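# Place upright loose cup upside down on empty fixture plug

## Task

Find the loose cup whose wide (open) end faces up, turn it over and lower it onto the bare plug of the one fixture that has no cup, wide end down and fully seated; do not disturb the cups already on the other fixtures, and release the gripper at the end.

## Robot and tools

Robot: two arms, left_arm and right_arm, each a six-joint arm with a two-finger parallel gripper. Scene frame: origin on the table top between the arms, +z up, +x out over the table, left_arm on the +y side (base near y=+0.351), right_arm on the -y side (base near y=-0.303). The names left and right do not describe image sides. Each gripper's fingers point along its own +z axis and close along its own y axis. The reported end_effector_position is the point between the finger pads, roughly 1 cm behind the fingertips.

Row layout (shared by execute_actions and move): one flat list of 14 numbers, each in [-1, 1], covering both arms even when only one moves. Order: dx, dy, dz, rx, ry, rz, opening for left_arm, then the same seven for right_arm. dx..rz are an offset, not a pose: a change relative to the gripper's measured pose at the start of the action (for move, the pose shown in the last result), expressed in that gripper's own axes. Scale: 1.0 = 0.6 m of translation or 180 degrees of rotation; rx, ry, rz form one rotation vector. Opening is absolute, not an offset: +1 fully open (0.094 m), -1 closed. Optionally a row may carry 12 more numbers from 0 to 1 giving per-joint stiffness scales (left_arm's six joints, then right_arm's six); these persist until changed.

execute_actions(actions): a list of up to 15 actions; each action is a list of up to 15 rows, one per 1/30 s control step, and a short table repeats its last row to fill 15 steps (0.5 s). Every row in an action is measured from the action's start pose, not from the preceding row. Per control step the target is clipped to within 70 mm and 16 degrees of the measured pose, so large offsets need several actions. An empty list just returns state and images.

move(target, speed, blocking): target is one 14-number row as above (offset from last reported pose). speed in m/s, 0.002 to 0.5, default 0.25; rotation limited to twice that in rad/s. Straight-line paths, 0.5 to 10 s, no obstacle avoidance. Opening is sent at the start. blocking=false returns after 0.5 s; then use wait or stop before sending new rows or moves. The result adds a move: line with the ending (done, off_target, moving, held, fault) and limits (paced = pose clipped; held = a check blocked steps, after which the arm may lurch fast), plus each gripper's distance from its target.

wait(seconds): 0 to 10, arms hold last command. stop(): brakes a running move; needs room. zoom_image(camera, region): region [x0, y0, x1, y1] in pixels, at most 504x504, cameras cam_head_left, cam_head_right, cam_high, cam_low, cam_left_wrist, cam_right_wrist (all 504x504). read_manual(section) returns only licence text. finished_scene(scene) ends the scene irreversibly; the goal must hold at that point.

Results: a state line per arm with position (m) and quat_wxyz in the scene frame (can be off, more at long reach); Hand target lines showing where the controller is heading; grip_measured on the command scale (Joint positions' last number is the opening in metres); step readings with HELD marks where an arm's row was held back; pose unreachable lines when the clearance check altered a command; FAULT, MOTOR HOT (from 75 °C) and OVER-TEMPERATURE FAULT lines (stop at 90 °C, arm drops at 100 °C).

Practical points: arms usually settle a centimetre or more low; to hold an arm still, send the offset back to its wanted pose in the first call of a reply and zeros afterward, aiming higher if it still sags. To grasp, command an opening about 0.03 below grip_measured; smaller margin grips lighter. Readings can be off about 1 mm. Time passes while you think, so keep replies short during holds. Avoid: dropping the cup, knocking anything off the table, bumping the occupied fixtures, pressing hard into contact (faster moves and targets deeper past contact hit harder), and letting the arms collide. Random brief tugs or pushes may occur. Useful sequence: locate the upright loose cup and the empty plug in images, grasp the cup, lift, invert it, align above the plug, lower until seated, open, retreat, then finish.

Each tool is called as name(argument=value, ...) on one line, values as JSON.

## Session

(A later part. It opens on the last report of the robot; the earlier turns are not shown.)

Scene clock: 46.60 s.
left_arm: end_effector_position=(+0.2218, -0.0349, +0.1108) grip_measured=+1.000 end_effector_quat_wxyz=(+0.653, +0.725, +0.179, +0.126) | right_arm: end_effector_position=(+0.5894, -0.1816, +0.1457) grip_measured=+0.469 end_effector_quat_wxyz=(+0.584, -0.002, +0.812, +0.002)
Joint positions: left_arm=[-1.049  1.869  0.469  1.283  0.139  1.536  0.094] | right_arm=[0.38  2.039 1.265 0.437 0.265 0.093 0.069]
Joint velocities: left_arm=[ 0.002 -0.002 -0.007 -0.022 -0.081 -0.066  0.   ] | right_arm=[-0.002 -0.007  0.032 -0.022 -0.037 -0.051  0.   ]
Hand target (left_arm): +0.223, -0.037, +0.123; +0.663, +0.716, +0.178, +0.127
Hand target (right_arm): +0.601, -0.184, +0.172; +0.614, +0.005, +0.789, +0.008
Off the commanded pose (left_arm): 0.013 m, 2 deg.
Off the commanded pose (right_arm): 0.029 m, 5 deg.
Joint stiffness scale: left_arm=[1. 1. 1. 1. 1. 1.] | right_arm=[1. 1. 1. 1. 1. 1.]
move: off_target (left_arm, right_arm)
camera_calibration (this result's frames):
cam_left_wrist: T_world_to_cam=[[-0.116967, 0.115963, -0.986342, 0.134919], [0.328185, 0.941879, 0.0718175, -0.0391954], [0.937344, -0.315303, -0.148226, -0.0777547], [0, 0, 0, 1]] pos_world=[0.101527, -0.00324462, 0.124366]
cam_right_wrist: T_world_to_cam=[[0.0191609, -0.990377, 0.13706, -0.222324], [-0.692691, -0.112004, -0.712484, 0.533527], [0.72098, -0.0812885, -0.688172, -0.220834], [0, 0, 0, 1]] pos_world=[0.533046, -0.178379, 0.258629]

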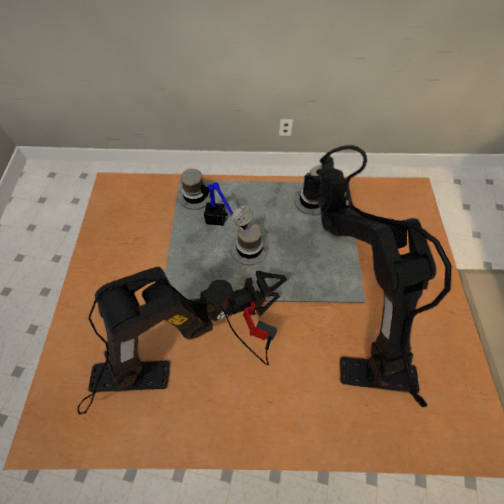

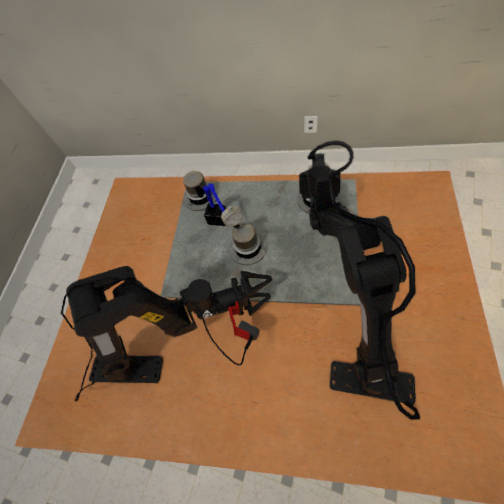

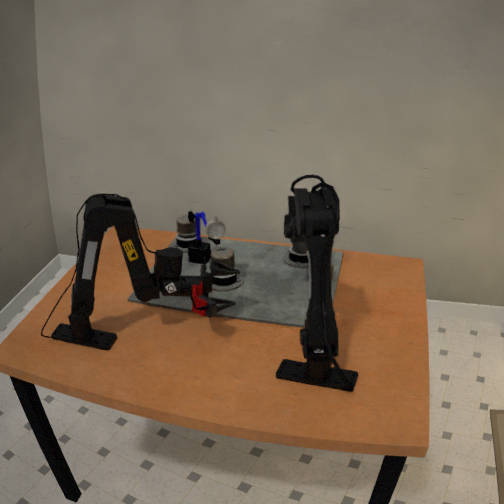

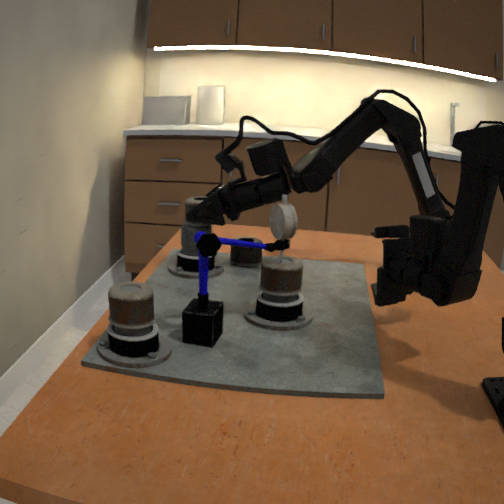

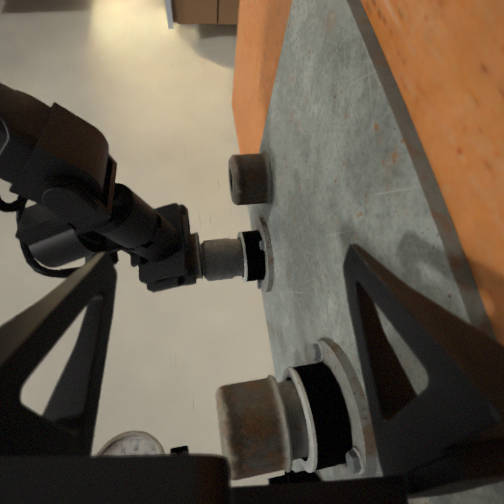

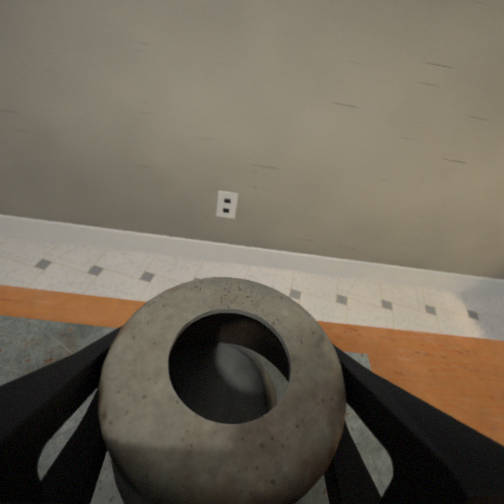

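execute_actions(actions=[[[0,0.02,0,-0.01,0,0,1,-0.056,0,0.008,0,-0.025,0,0.42],[0,0.02,0,-0.01,0,0,1,-0.058,0.002,0.011,0,-0.025,0,0.42],[0,0.02,0,-0.01,0,0,1,-0.06,0.004,0.014,0,-0.025,0,0.42],[0,0.02,0,-0.01,0,0,1,-0.062,0.008,0.018,0,-0.025,0,0.42]]])

zoom_image(camera="cam_low", region=[150, 170, 270, 290])

zoom_image(camera="cam_left_wrist", region=[120, 180, 280, 340])

Scene clock: 48.27 s.
left_arm: end_effector_position=(+0.2218, -0.0349, +0.1106) grip_measured=+1.000 end_effector_quat_wxyz=(+0.653, +0.725, +0.179, +0.126) | right_arm: end_effector_position=(+0.6025, -0.1777, +0.1562) grip_measured=+0.469 end_effector_quat_wxyz=(+0.593, -0.005, +0.805, +0.002)
Joint positions: left_arm=[-1.049  1.869  0.469  1.282  0.139  1.536  0.094] | right_arm=[0.38  2.069 1.332 0.425 0.265 0.08  0.069]
Joint velocities: left_arm=[-0.012  0.017 -0.007 -0.081 -0.022  0.037  0.   ] | right_arm=[-0.007  0.007 -0.027 -0.051 -0.007  0.022 -0.001]
Hand target (left_arm): +0.223, -0.036, +0.123; +0.664, +0.715, +0.177, +0.128
Hand target (right_arm): +0.610, -0.176, +0.178; +0.615, -0.001, +0.789, +0.003
Off the commanded pose (left_arm): 0.012 m, 2 deg.
Off the commanded pose (right_arm): 0.023 m, 3 deg.
Joint stiffness scale: left_arm=[1. 1. 1. 1. 1. 1.] | right_arm=[1. 1. 1. 1. 1. 1.]
Step readings (end_effector_position):
0: left_arm (+0.2218, -0.0349, +0.1106) | right_arm (+0.5895, -0.1815, +0.1457)
1: left_arm (+0.2218, -0.0349, +0.1106) | right_arm (+0.5899, -0.1814, +0.1465)
2: left_arm (+0.2218, -0.0349, +0.1106) | right_arm (+0.5908, -0.1811, +0.1471)
4: left_arm (+0.2218, -0.0349, +0.1106) | right_arm (+0.5948, -0.1800, +0.1504)
8: left_arm (+0.2218, -0.0349, +0.1106) | right_arm (+0.6016, -0.1780, +0.1568)
15: end_effector_position above
camera_calibration (this result's frames):
cam_left_wrist: T_world_to_cam=[[-0.117374, 0.116596, -0.986219, 0.13483], [0.328215, 0.941833, 0.072286, -0.0392557], [0.937282, -0.315207, -0.148816, -0.0776831], [0, 0, 0, 1]] pos_world=[0.101521, -0.00323462, 0.124249]
cam_right_wrist: T_world_to_cam=[[0.0200304, -0.989593, 0.142495, -0.221367], [-0.674479, -0.118581, -0.728709, 0.540804], [0.738023, -0.0815131, -0.669834, -0.235905], [0, 0, 0, 1]] pos_world=[0.543298, -0.174164, 0.267615]

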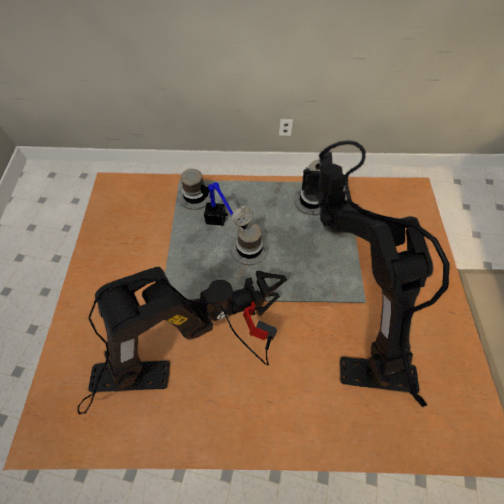

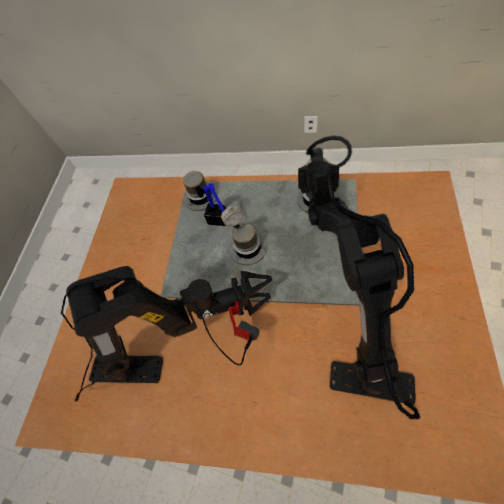

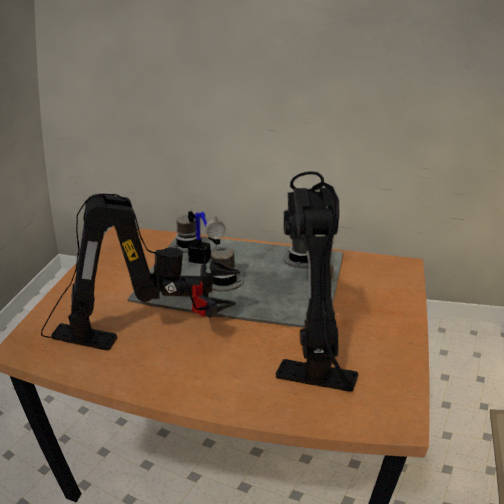

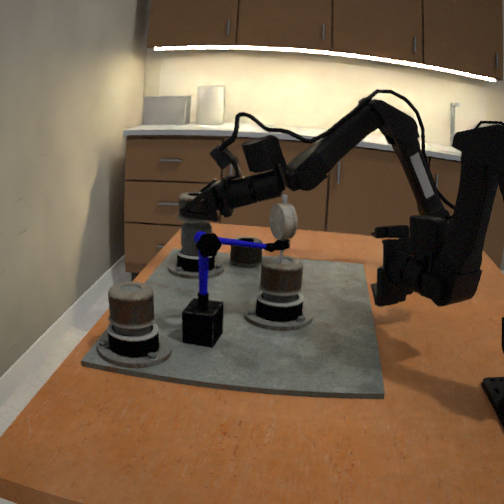

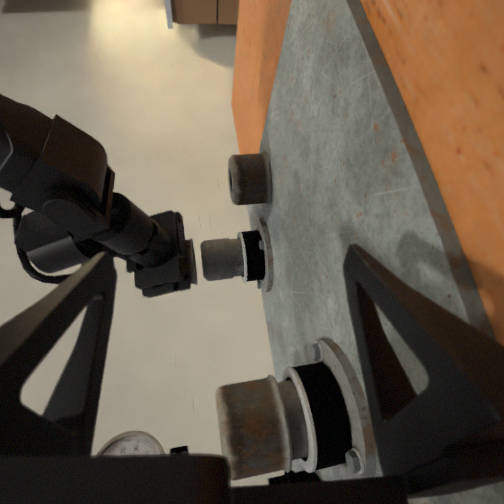

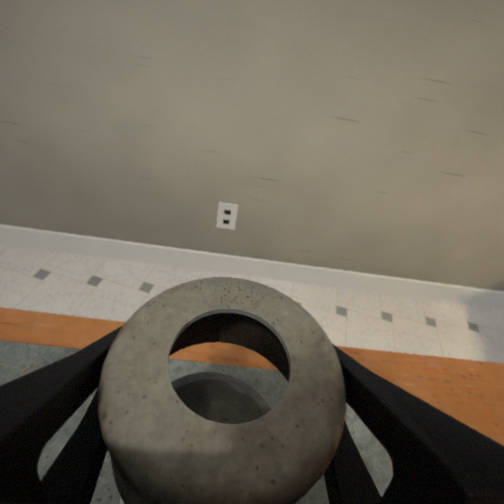

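Region (150, 170, 270, 290) of cam_low's 504x504 image, scaled by 4.200, with more detail than that image has.

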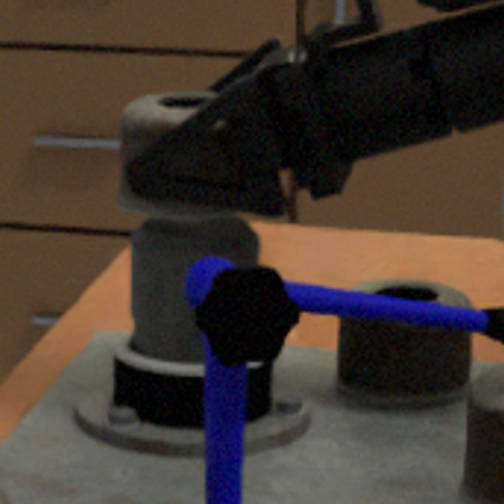

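Region (120, 180, 280, 340) of cam_left_wrist's 504x504 image, scaled by 3.150, with more detail than that image has.

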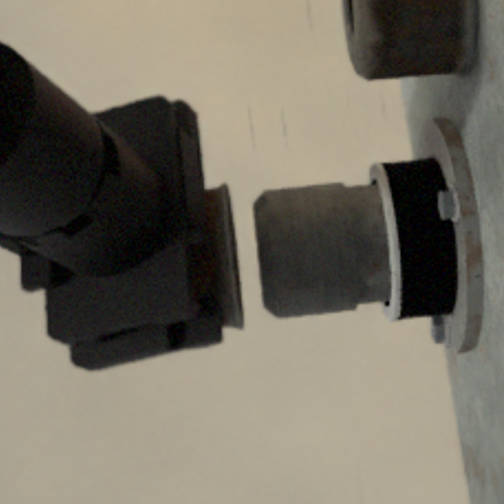

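execute_actions(actions=[[[0,0.02,0,-0.01,0,0,1,-0.03,0.006,0.001,0,-0.018,0,0.42],[0,0.02,0,-0.01,0,0,1,-0.026,0.006,0.002,0,-0.018,0,0.42],[0,0.02,0,-0.01,0,0,1,-0.022,0.006,0.004,0,-0.018,0,0.42],[0,0.02,0,-0.01,0,0,1,-0.018,0.006,0.005,0,-0.018,0,0.42],[0,0.02,0,-0.01,0,0,1,-0.014,0.006,0.006,0,-0.018,0,0.42],[0,0.02,0,-0.01,0,0,1,-0.01,0.006,0.007,0,-0.018,0,0.42],[0,0.02,0,-0.01,0,0,1,-0.006,0.006,0.009,0,-0.018,0,0.42],[0,0.02,0,-0.01,0,0,1,-0.003,0.006,0.01,0,-0.018,0,0.42]],[[0,0.02,0,-0.01,0,0,1,-0.003,0.002,0.01,0,-0.018,0,0.42]]])

zoom_image(camera="cam_low", region=[150, 170, 270, 290])

zoom_image(camera="cam_left_wrist", region=[120, 180, 280, 340])

Scene clock: 50.97 s.
left_arm: end_effector_position=(+0.2218, -0.0349, +0.1106) grip_measured=+1.000 end_effector_quat_wxyz=(+0.653, +0.725, +0.179, +0.126) | right_arm: end_effector_position=(+0.6109, -0.1750, +0.1421) grip_measured=+0.465 end_effector_quat_wxyz=(+0.607, -0.007, +0.795, +0.002)
Joint positions: left_arm=[-1.049  1.869  0.469  1.282  0.139  1.536  0.094] | right_arm=[0.38  2.132 1.332 0.523 0.263 0.069 0.069]
Joint velocities: left_arm=[-0.002 -0.007 -0.012 -0.022 -0.022 -0.007  0.   ] | right_arm=[ 0.002 -0.002 -0.002 -0.007  0.066 -0.037 -0.001]
Hand target (left_arm): +0.223, -0.036, +0.122; +0.664, +0.715, +0.177, +0.128
Hand target (right_arm): +0.612, -0.175, +0.142; +0.615, -0.007, +0.788, +0.001
Off the commanded pose (left_arm): 0.012 m, 2 deg.
Off the commanded pose (right_arm): 0.002 m, 1 deg.
Joint stiffness scale: left_arm=[1. 1. 1. 1. 1. 1.] | right_arm=[1. 1. 1. 1. 1. 1.]
Step readings (end_effector_position; steps 1 to 15: 1st action; 16 to 30: 2nd action):
0: left_arm (+0.2218, -0.0349, +0.1106) | right_arm (+0.6022, -0.1778, +0.1541)
1: left_arm (+0.2218, -0.0349, +0.1106) | right_arm (+0.6022, -0.1778, +0.1541)
2: left_arm (+0.2218, -0.0349, +0.1106) | right_arm (+0.6023, -0.1778, +0.1542)
4: left_arm (+0.2218, -0.0349, +0.1106) | right_arm (+0.6028, -0.1776, +0.1540)
8: left_arm (+0.2218, -0.0349, +0.1106) | right_arm (+0.6049, -0.1770, +0.1496)
15: left_arm (+0.2218, -0.0349, +0.1106) | right_arm (+0.6064, -0.1766, +0.1420)
16: left_arm (+0.2218, -0.0349, +0.1106) | right_arm (+0.6070, -0.1764, +0.1420)
17: left_arm (+0.2218, -0.0349, +0.1106) | right_arm (+0.6079, -0.1761, +0.1423)
19: left_arm (+0.2218, -0.0349, +0.1106) | right_arm (+0.6091, -0.1758, +0.1410)
23: left_arm (+0.2218, -0.0349, +0.1106) | right_arm (+0.6101, -0.1753, +0.1412)
30: end_effector_position above
camera_calibration (this result's frames):
cam_left_wrist: T_world_to_cam=[[-0.117374, 0.116596, -0.986219, 0.13483], [0.328215, 0.941833, 0.072286, -0.0392557], [0.937282, -0.315207, -0.148816, -0.0776831], [0, 0, 0, 1]] pos_world=[0.101521, -0.00323462, 0.124249]
cam_right_wrist: T_world_to_cam=[[0.0199741, -0.989337, 0.144268, -0.216977], [-0.649269, -0.122565, -0.750618, 0.523573], [0.760296, -0.0786757, -0.644794, -0.267991], [0, 0, 0, 1]] pos_world=[0.548026, -0.171576, 0.251508]

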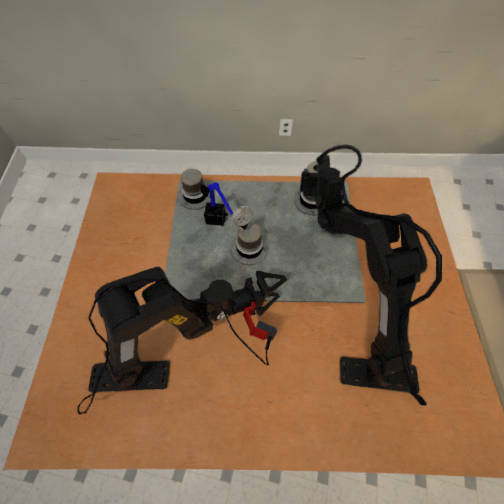

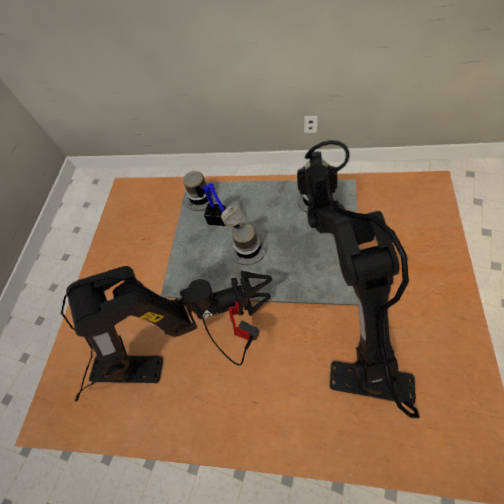

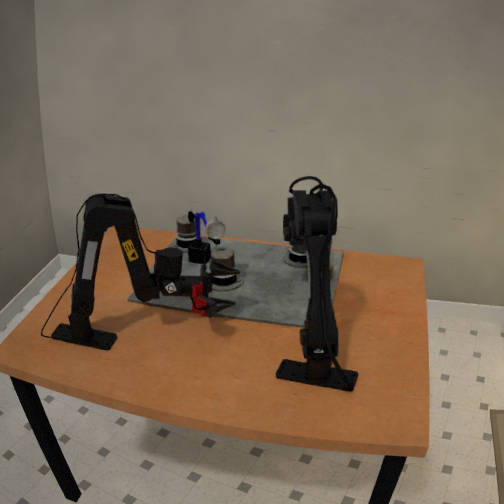

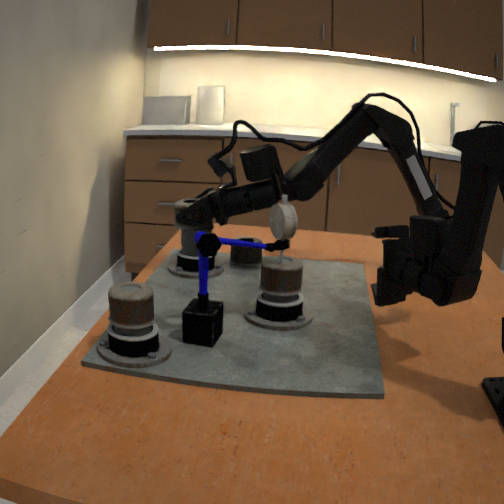

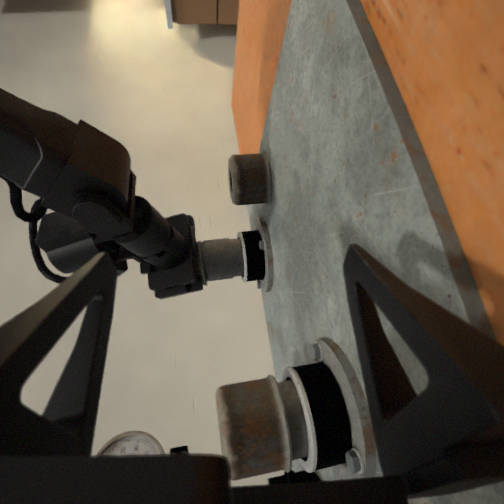

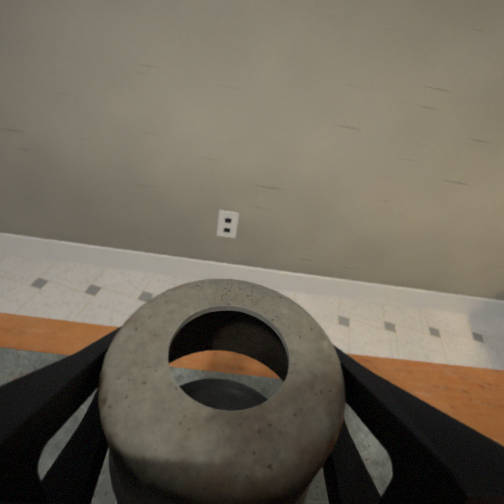

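Region (150, 170, 270, 290) of cam_low's 504x504 image, scaled by 4.200, with more detail than that image has.

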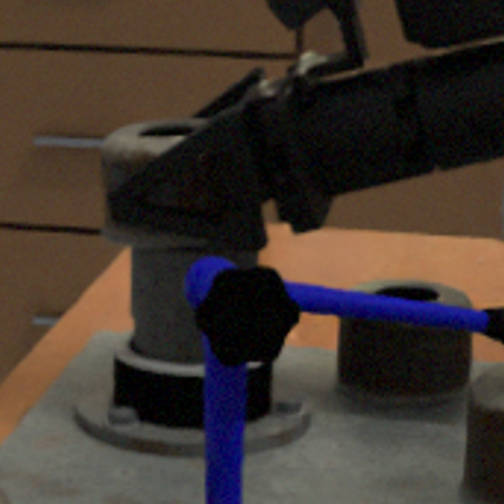

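Region (120, 180, 280, 340) of cam_left_wrist's 504x504 image, scaled by 3.150, with more detail than that image has.

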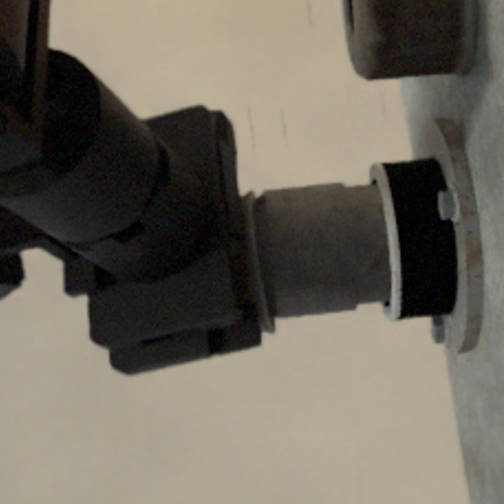

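execute_actions(actions=[[[0,0.02,0,-0.01,0,0,1,-0.004,0,-0.005,0,-0.012,0,0.42],[0,0.02,0,-0.01,0,0,1,-0.004,0,-0.01,0,-0.012,0,0.42],[0,0.02,0,-0.01,0,0,1,-0.003,0,-0.015,0,-0.012,0,0.42],[0,0.02,0,-0.01,0,0,1,-0.002,0,-0.021,0,-0.012,0,0.42]]])

zoom_image(camera="cam_low", region=[150, 170, 270, 290])

zoom_image(camera="cam_left_wrist", region=[120, 180, 280, 340])

Scene clock: 52.53 s.
left_arm: end_effector_position=(+0.2218, -0.0349, +0.1106) grip_measured=+1.000 end_effector_quat_wxyz=(+0.653, +0.725, +0.179, +0.126) | right_arm: end_effector_position=(+0.6001, -0.1751, +0.1300) grip_measured=+0.465 end_effector_quat_wxyz=(+0.605, -0.010, +0.796, +0.004)
Joint positions: left_arm=[-1.049  1.869  0.469  1.282  0.139  1.536  0.094] | right_arm=[0.385 2.122 1.264 0.575 0.261 0.068 0.069]
Joint velocities: left_arm=[-0.012  0.012 -0.012 -0.007  0.051 -0.081  0.   ] | right_arm=[-0.007 -0.002 -0.012  0.007 -0.11  -0.095 -0.   ]
Hand target (left_arm): +0.223, -0.036, +0.122; +0.664, +0.715, +0.177, +0.128
Hand target (right_arm): +0.599, -0.175, +0.146; +0.621, -0.007, +0.783, +0.003
Off the commanded pose (left_arm): 0.012 m, 2 deg.
Off the commanded pose (right_arm): 0.017 m, 2 deg.
Joint stiffness scale: left_arm=[1. 1. 1. 1. 1. 1.] | right_arm=[1. 1. 1. 1. 1. 1.]
Step readings (end_effector_position):
0: left_arm (+0.2218, -0.0349, +0.1106) | right_arm (+0.6109, -0.1750, +0.1423)
1: left_arm (+0.2218, -0.0349, +0.1106) | right_arm (+0.6107, -0.1750, +0.1421)
2: left_arm (+0.2218, -0.0349, +0.1106) | right_arm (+0.6100, -0.1752, +0.1414)
4: left_arm (+0.2218, -0.0349, +0.1106) | right_arm (+0.6076, -0.1759, +0.1407)
8: left_arm (+0.2218, -0.0349, +0.1106) | right_arm (+0.6019, -0.1748, +0.1339)
15: end_effector_position above
camera_calibration (this result's frames):
cam_left_wrist: T_world_to_cam=[[-0.117374, 0.116596, -0.986219, 0.13483], [0.328215, 0.941833, 0.072286, -0.0392557], [0.937282, -0.315207, -0.148816, -0.0776831], [0, 0, 0, 1]] pos_world=[0.101521, -0.00323462, 0.124249]
cam_right_wrist: T_world_to_cam=[[0.0275352, -0.989003, 0.14531, -0.219728], [-0.652396, -0.127918, -0.747005, 0.507958], [0.757378, -0.074231, -0.648743, -0.264514], [0, 0, 0, 1]] pos_world=[0.537777, -0.17197, 0.239774]

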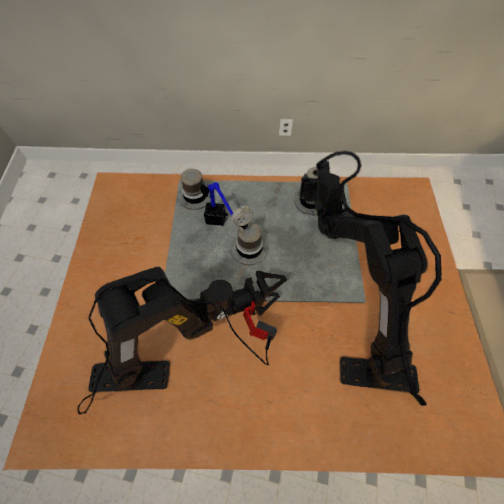

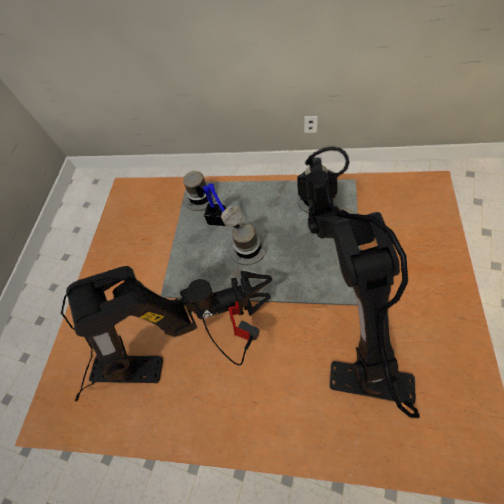

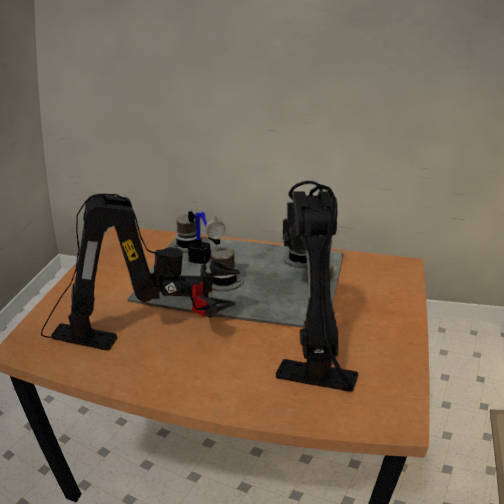

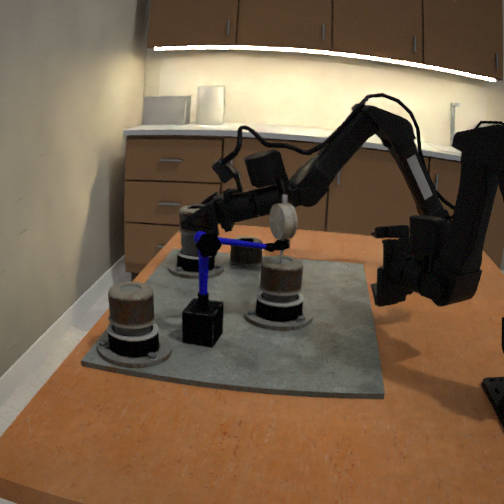

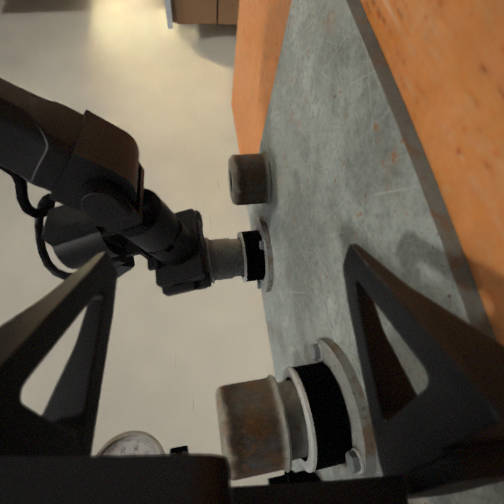

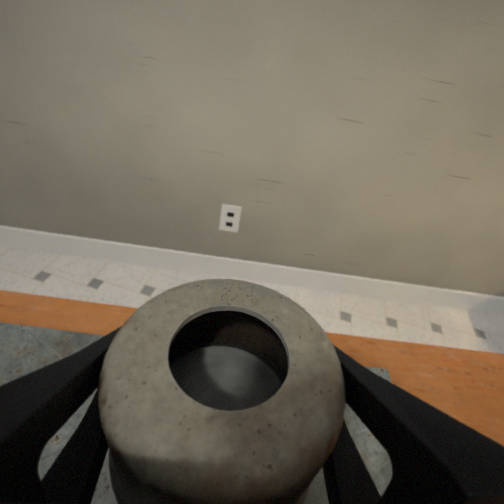

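Region (150, 170, 270, 290) of cam_low's 504x504 image, scaled by 4.200, with more detail than that image has.

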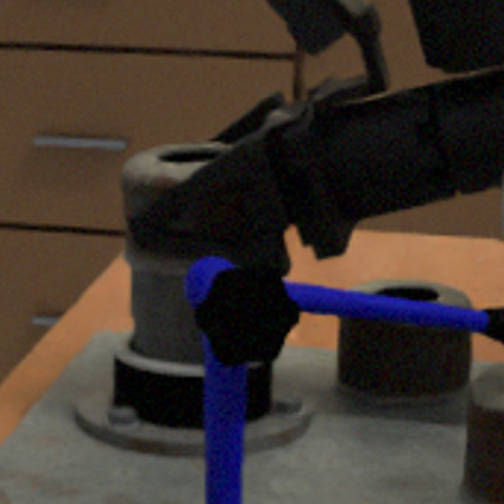

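Region (120, 180, 280, 340) of cam_left_wrist's 504x504 image, scaled by 3.150, with more detail than that image has.

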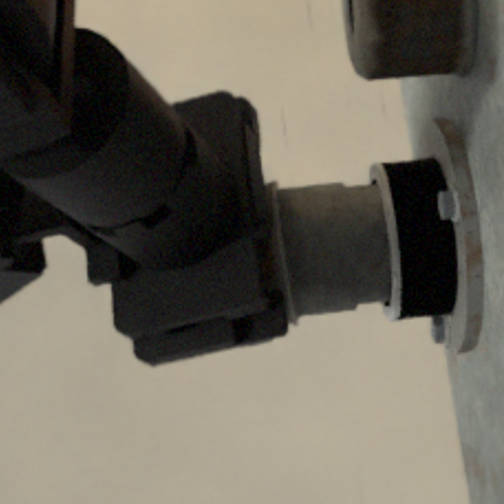

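On. Push down.

move(target=[0,0.02,0,-0.01,0,0,1,0.06,0,0.012,0,-0.025,0,0.42], speed=0.03)

zoom_image(camera="cam_low", region=[150, 170, 270, 290])

Scene clock: 54.60 s.
left_arm: end_effector_position=(+0.2218, -0.0349, +0.1106) grip_measured=+1.000 end_effector_quat_wxyz=(+0.653, +0.726, +0.179, +0.126) | right_arm: end_effector_position=(+0.5991, -0.1752, +0.0986) grip_measured=+0.465 end_effector_quat_wxyz=(+0.634, -0.009, +0.774, +0.009)
Joint positions: left_arm=[-1.049  1.869  0.469  1.282  0.139  1.536  0.094] | right_arm=[0.385 2.228 1.196 0.827 0.26  0.057 0.069]
Joint velocities: left_arm=[-0.002 -0.002  0.007  0.007 -0.051 -0.022  0.   ] | right_arm=[-0.002  0.002 -0.012 -0.007 -0.007  0.022 -0.001]
Hand target (left_arm): +0.223, -0.036, +0.122; +0.664, +0.715, +0.177, +0.128
Hand target (right_arm): +0.597, -0.176, +0.094; +0.635, -0.010, +0.772, +0.005
Off the commanded pose (left_arm): 0.012 m, 2 deg.
Off the commanded pose (right_arm): 0.006 m, 1 deg.
Joint stiffness scale: left_arm=[1. 1. 1. 1. 1. 1.] | right_arm=[1. 1. 1. 1. 1. 1.]
move: off_target (left_arm)
camera_calibration (this result's frames):
cam_left_wrist: T_world_to_cam=[[-0.11703, 0.116757, -0.986241, 0.134762], [0.328232, 0.941807, 0.0725483, -0.0392894], [0.937319, -0.315226, -0.148543, -0.0777221], [0, 0, 0, 1]] pos_world=[0.101518, -0.00323142, 0.124213]
cam_right_wrist: T_world_to_cam=[[0.020539, -0.990473, 0.136164, -0.210448], [-0.595174, -0.121545, -0.794352, 0.455385], [0.803334, -0.0647264, -0.592, -0.315642], [0, 0, 0, 1]] pos_world=[0.528921, -0.173524, 0.203531]

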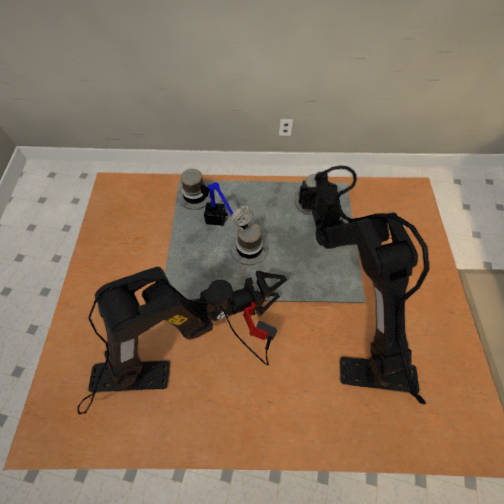

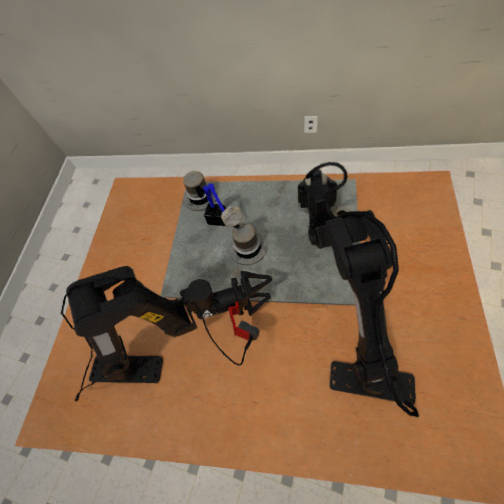

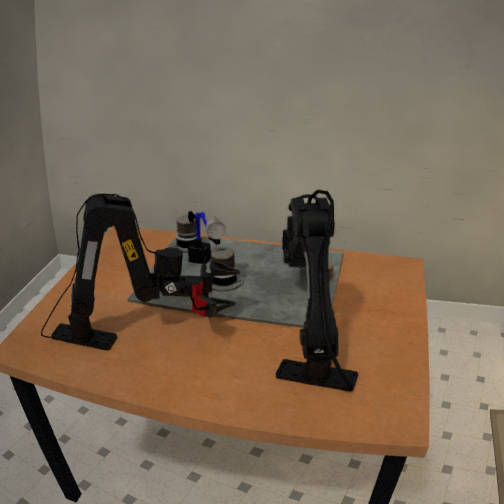

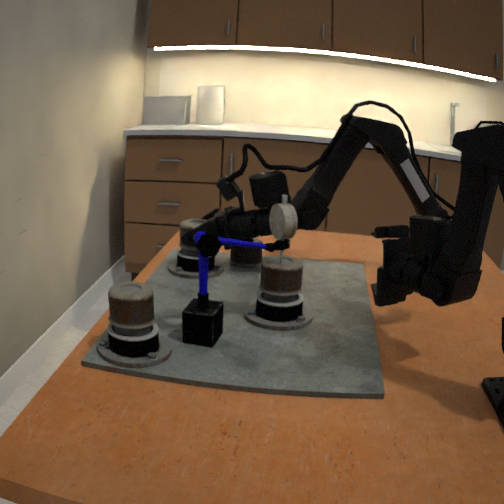

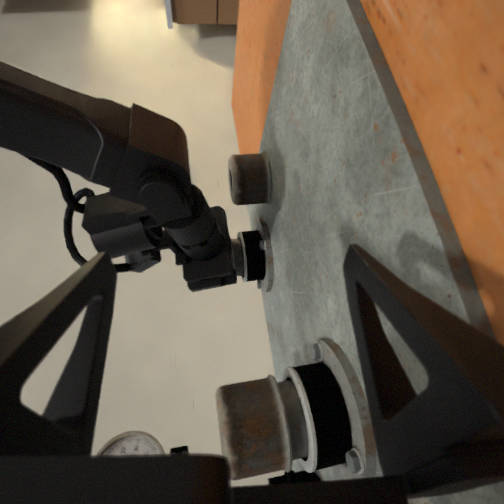

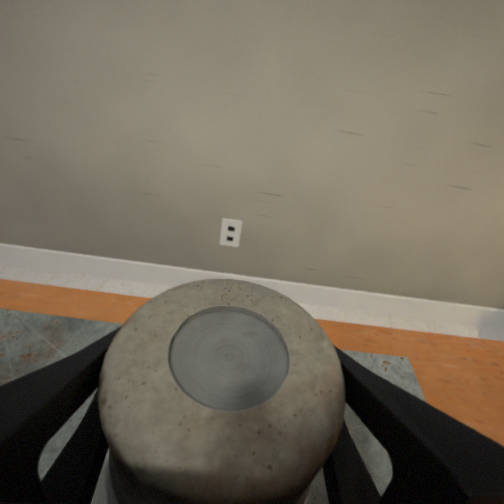

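Region (150, 170, 270, 290) of cam_low's 504x504 image, scaled by 4.200, with more detail than that image has.

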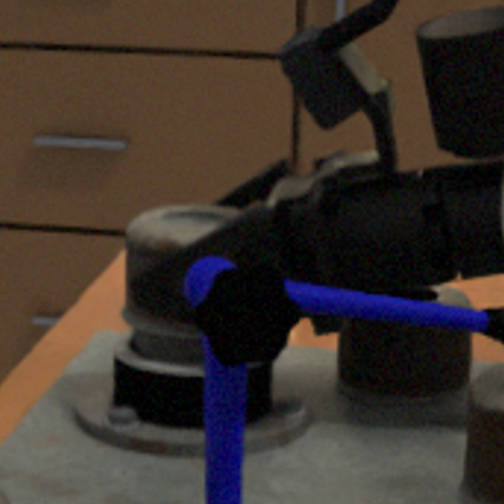

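execute_actions(actions=[[[0,0.02,0,0,0,0,1,-0.005,0,0,0,0,0,1]]])

move(target=[0,0.02,0,0,0,0,1,-0.1,0,-0.15,0,0,0,1], speed=0.15)

Scene clock: 55.63 s.
left_arm: end_effector_position=(+0.2210, -0.0336, +0.1094) grip_measured=+1.000 end_effector_quat_wxyz=(+0.643, +0.734, +0.182, +0.123) | right_arm: end_effector_position=(+0.5991, -0.1751, +0.0984) grip_measured=+1.000 end_effector_quat_wxyz=(+0.633, -0.009, +0.774, +0.009)
Joint positions: left_arm=[-1.049  1.839  0.469  1.226  0.139  1.537  0.094] | right_arm=[0.385 2.228 1.196 0.827 0.259 0.057 0.094]
Joint velocities: left_arm=[ 0.002  0.012  0.007  0.066 -0.022  0.066  0.   ] | right_arm=[-0.002  0.002 -0.007 -0.007  0.037  0.007  0.   ]
Hand target (left_arm): +0.223, -0.036, +0.122; +0.653, +0.725, +0.179, +0.126
Hand target (right_arm): +0.600, -0.175, +0.101; +0.634, -0.009, +0.774, +0.009
Off the commanded pose (left_arm): 0.013 m, 2 deg.
Off the commanded pose (right_arm): 0.003 m, 0 deg.
Joint stiffness scale: left_arm=[1. 1. 1. 1. 1. 1.] | right_arm=[1. 1. 1. 1. 1. 1.]
Step readings (end_effector_position):
0: left_arm (+0.2218, -0.0349, +0.1106) | right_arm (+0.5991, -0.1752, +0.0985)
1: left_arm (+0.2217, -0.0347, +0.1103) | right_arm (+0.5991, -0.1751, +0.0984)
2: left_arm (+0.2215, -0.0344, +0.1100) | right_arm (+0.5991, -0.1751, +0.0984)
4: left_arm (+0.2214, -0.0342, +0.1118) | right_arm (+0.5991, -0.1751, +0.0984)
8: left_arm (+0.2212, -0.0339, +0.1123) | right_arm (+0.5991, -0.1751, +0.0984)
15: end_effector_position above
camera_calibration (this result's frames):
cam_left_wrist: T_world_to_cam=[[-0.130226, 0.139333, -0.981645, 0.136453], [0.329461, 0.939898, 0.0897007, -0.0423789], [0.935145, -0.311733, -0.168304, -0.0739297], [0, 0, 0, 1]] pos_world=[0.100867, -0.00222692, 0.125308]
cam_right_wrist: T_world_to_cam=[[0.0209617, -0.990461, 0.136191, -0.210606], [-0.595437, -0.121795, -0.794117, 0.4553], [0.803129, -0.064447, -0.59231, -0.315559], [0, 0, 0, 1]] pos_world=[0.528951, -0.173481, 0.203335]

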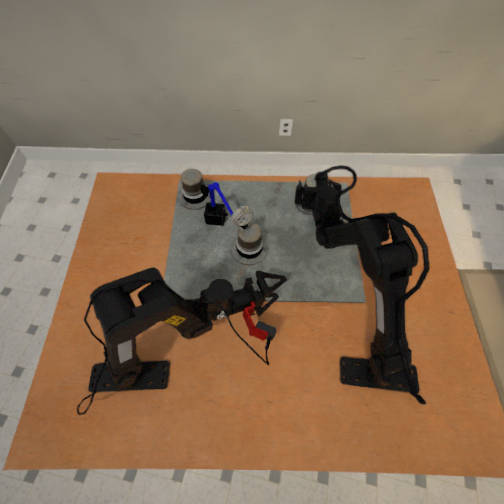

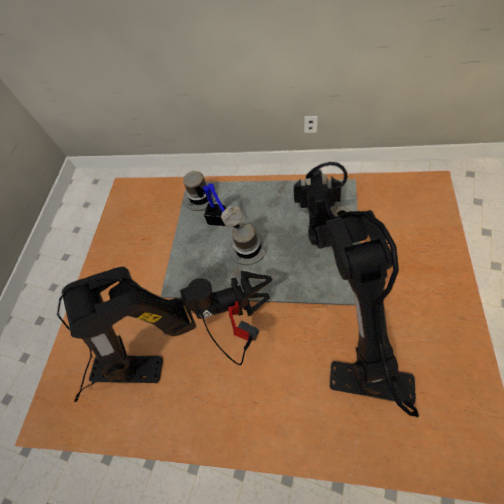

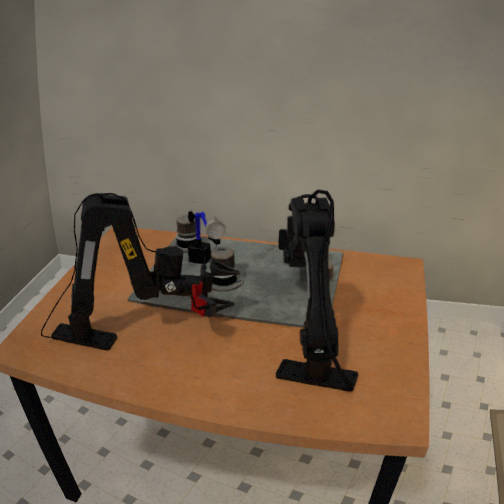

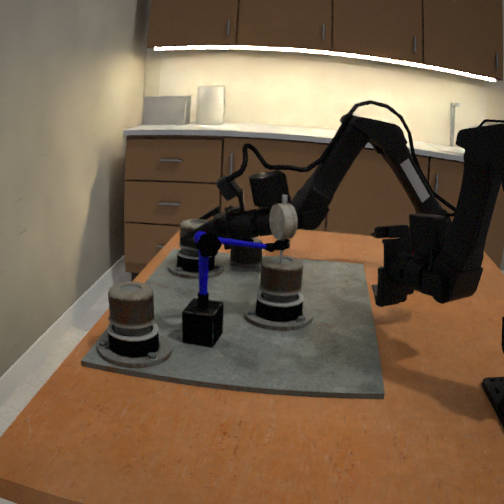

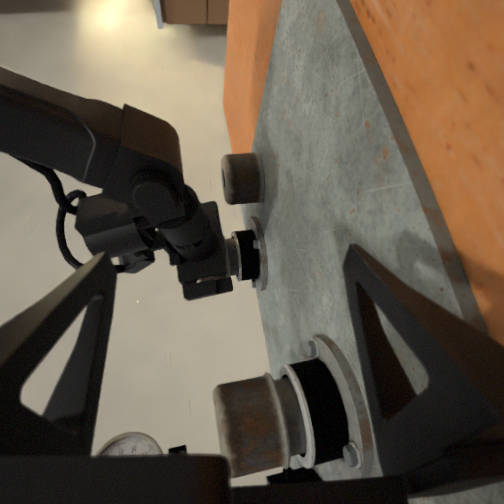

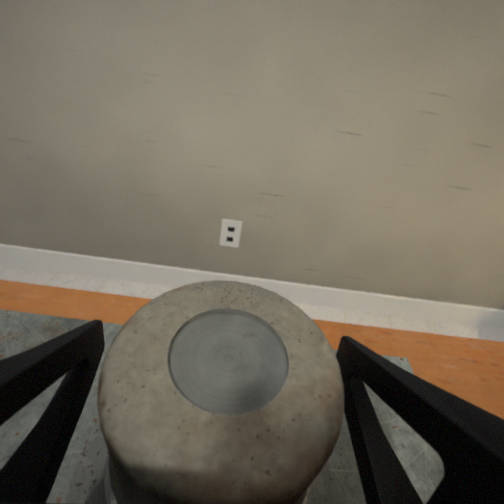

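Scene clock: 56.97 s.
left_arm: end_effector_position=(+0.2199, -0.0318, +0.1063) grip_measured=+1.000 end_effector_quat_wxyz=(+0.631, +0.744, +0.185, +0.119) | right_arm: end_effector_position=(+0.5300, -0.1791, +0.1829) grip_measured=+1.000 end_effector_quat_wxyz=(+0.645, -0.007, +0.764, +0.011)
Joint positions: left_arm=[-1.049  1.812  0.469  1.167  0.139  1.538  0.094] | right_arm=[0.43  1.826 0.953 0.697 0.306 0.061 0.094]
Joint velocities: left_arm=[-0.002  0.007 -0.017  0.037 -0.007 -0.066  0.   ] | right_arm=[-0.002 -0.002 -0.012  0.037 -0.022 -0.037  0.   ]
Hand target (left_arm): +0.222, -0.035, +0.121; +0.643, +0.734, +0.182, +0.123
Hand target (right_arm): +0.523, -0.178, +0.175; +0.634, -0.009, +0.773, +0.009
Off the commanded pose (left_arm): 0.015 m, 2 deg.
Off the commanded pose (right_arm): 0.011 m, 2 deg.
Joint stiffness scale: left_arm=[1. 1. 1. 1. 1. 1.] | right_arm=[1. 1. 1. 1. 1. 1.]
move: off_target (left_arm, right_arm)
camera_calibration (this result's frames):
cam_left_wrist: T_world_to_cam=[[-0.146173, 0.16618, -0.975201, 0.136726], [0.331262, 0.937101, 0.110034, -0.0459981], [0.932147, -0.306963, -0.192028, -0.0695461], [0, 0, 0, 1]] pos_world=[0.10005, -0.000964331, 0.125042]
cam_right_wrist: T_world_to_cam=[[0.015772, -0.991103, 0.132157, -0.221242], [-0.570418, -0.117474, -0.81291, 0.471734], [0.821203, -0.0625637, -0.567196, -0.224082], [0, 0, 0, 1]] pos_world=[0.456592, -0.177877, 0.285618]

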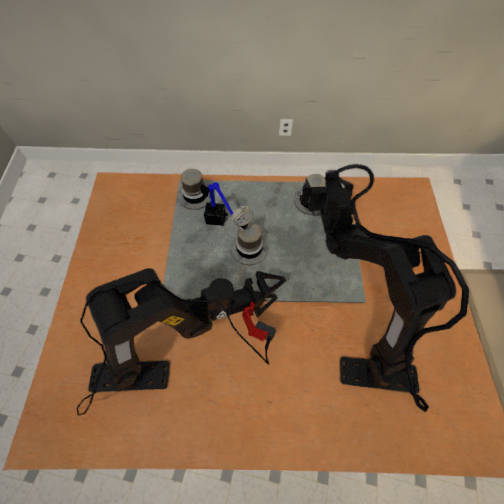

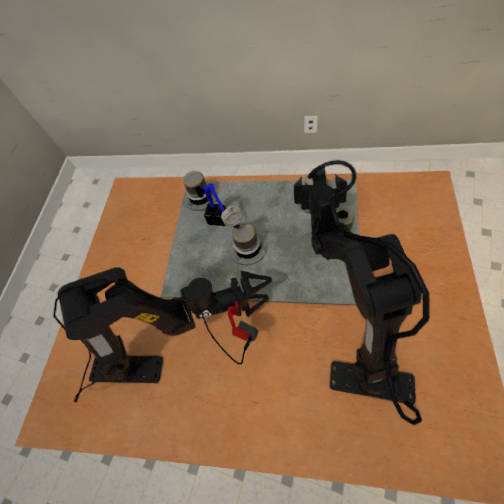

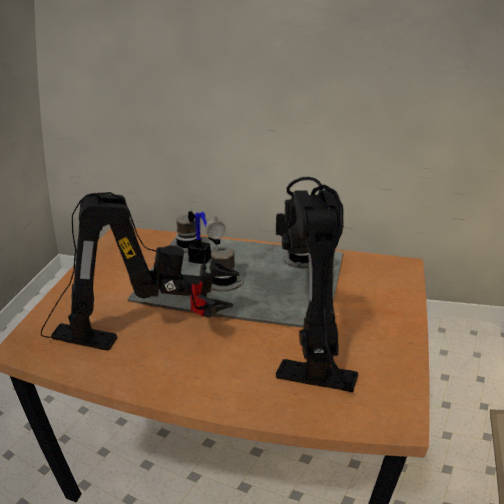

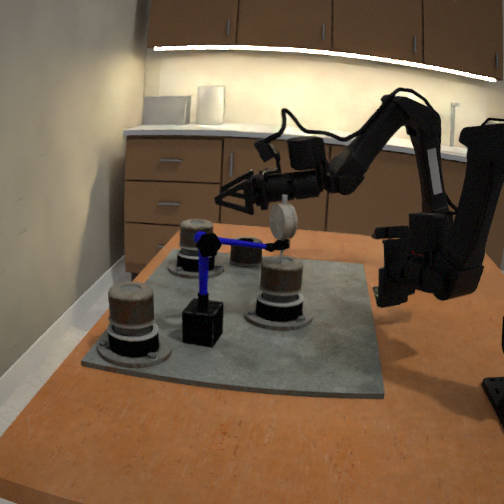

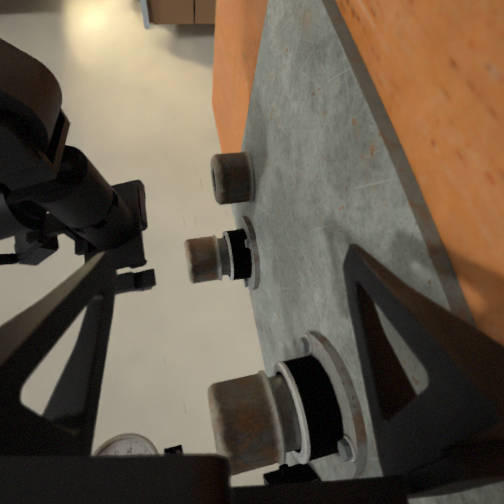

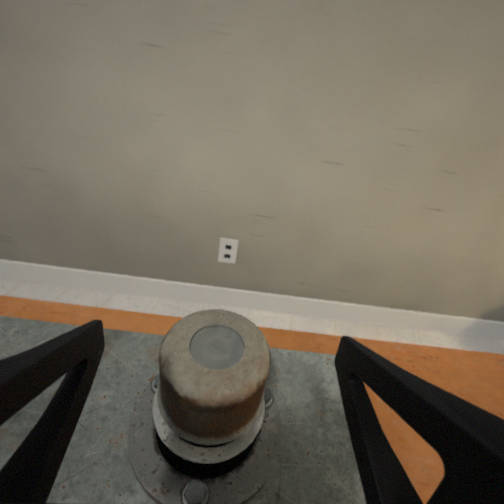

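finished_scene(scene=1)

The scene is finished: the task was done.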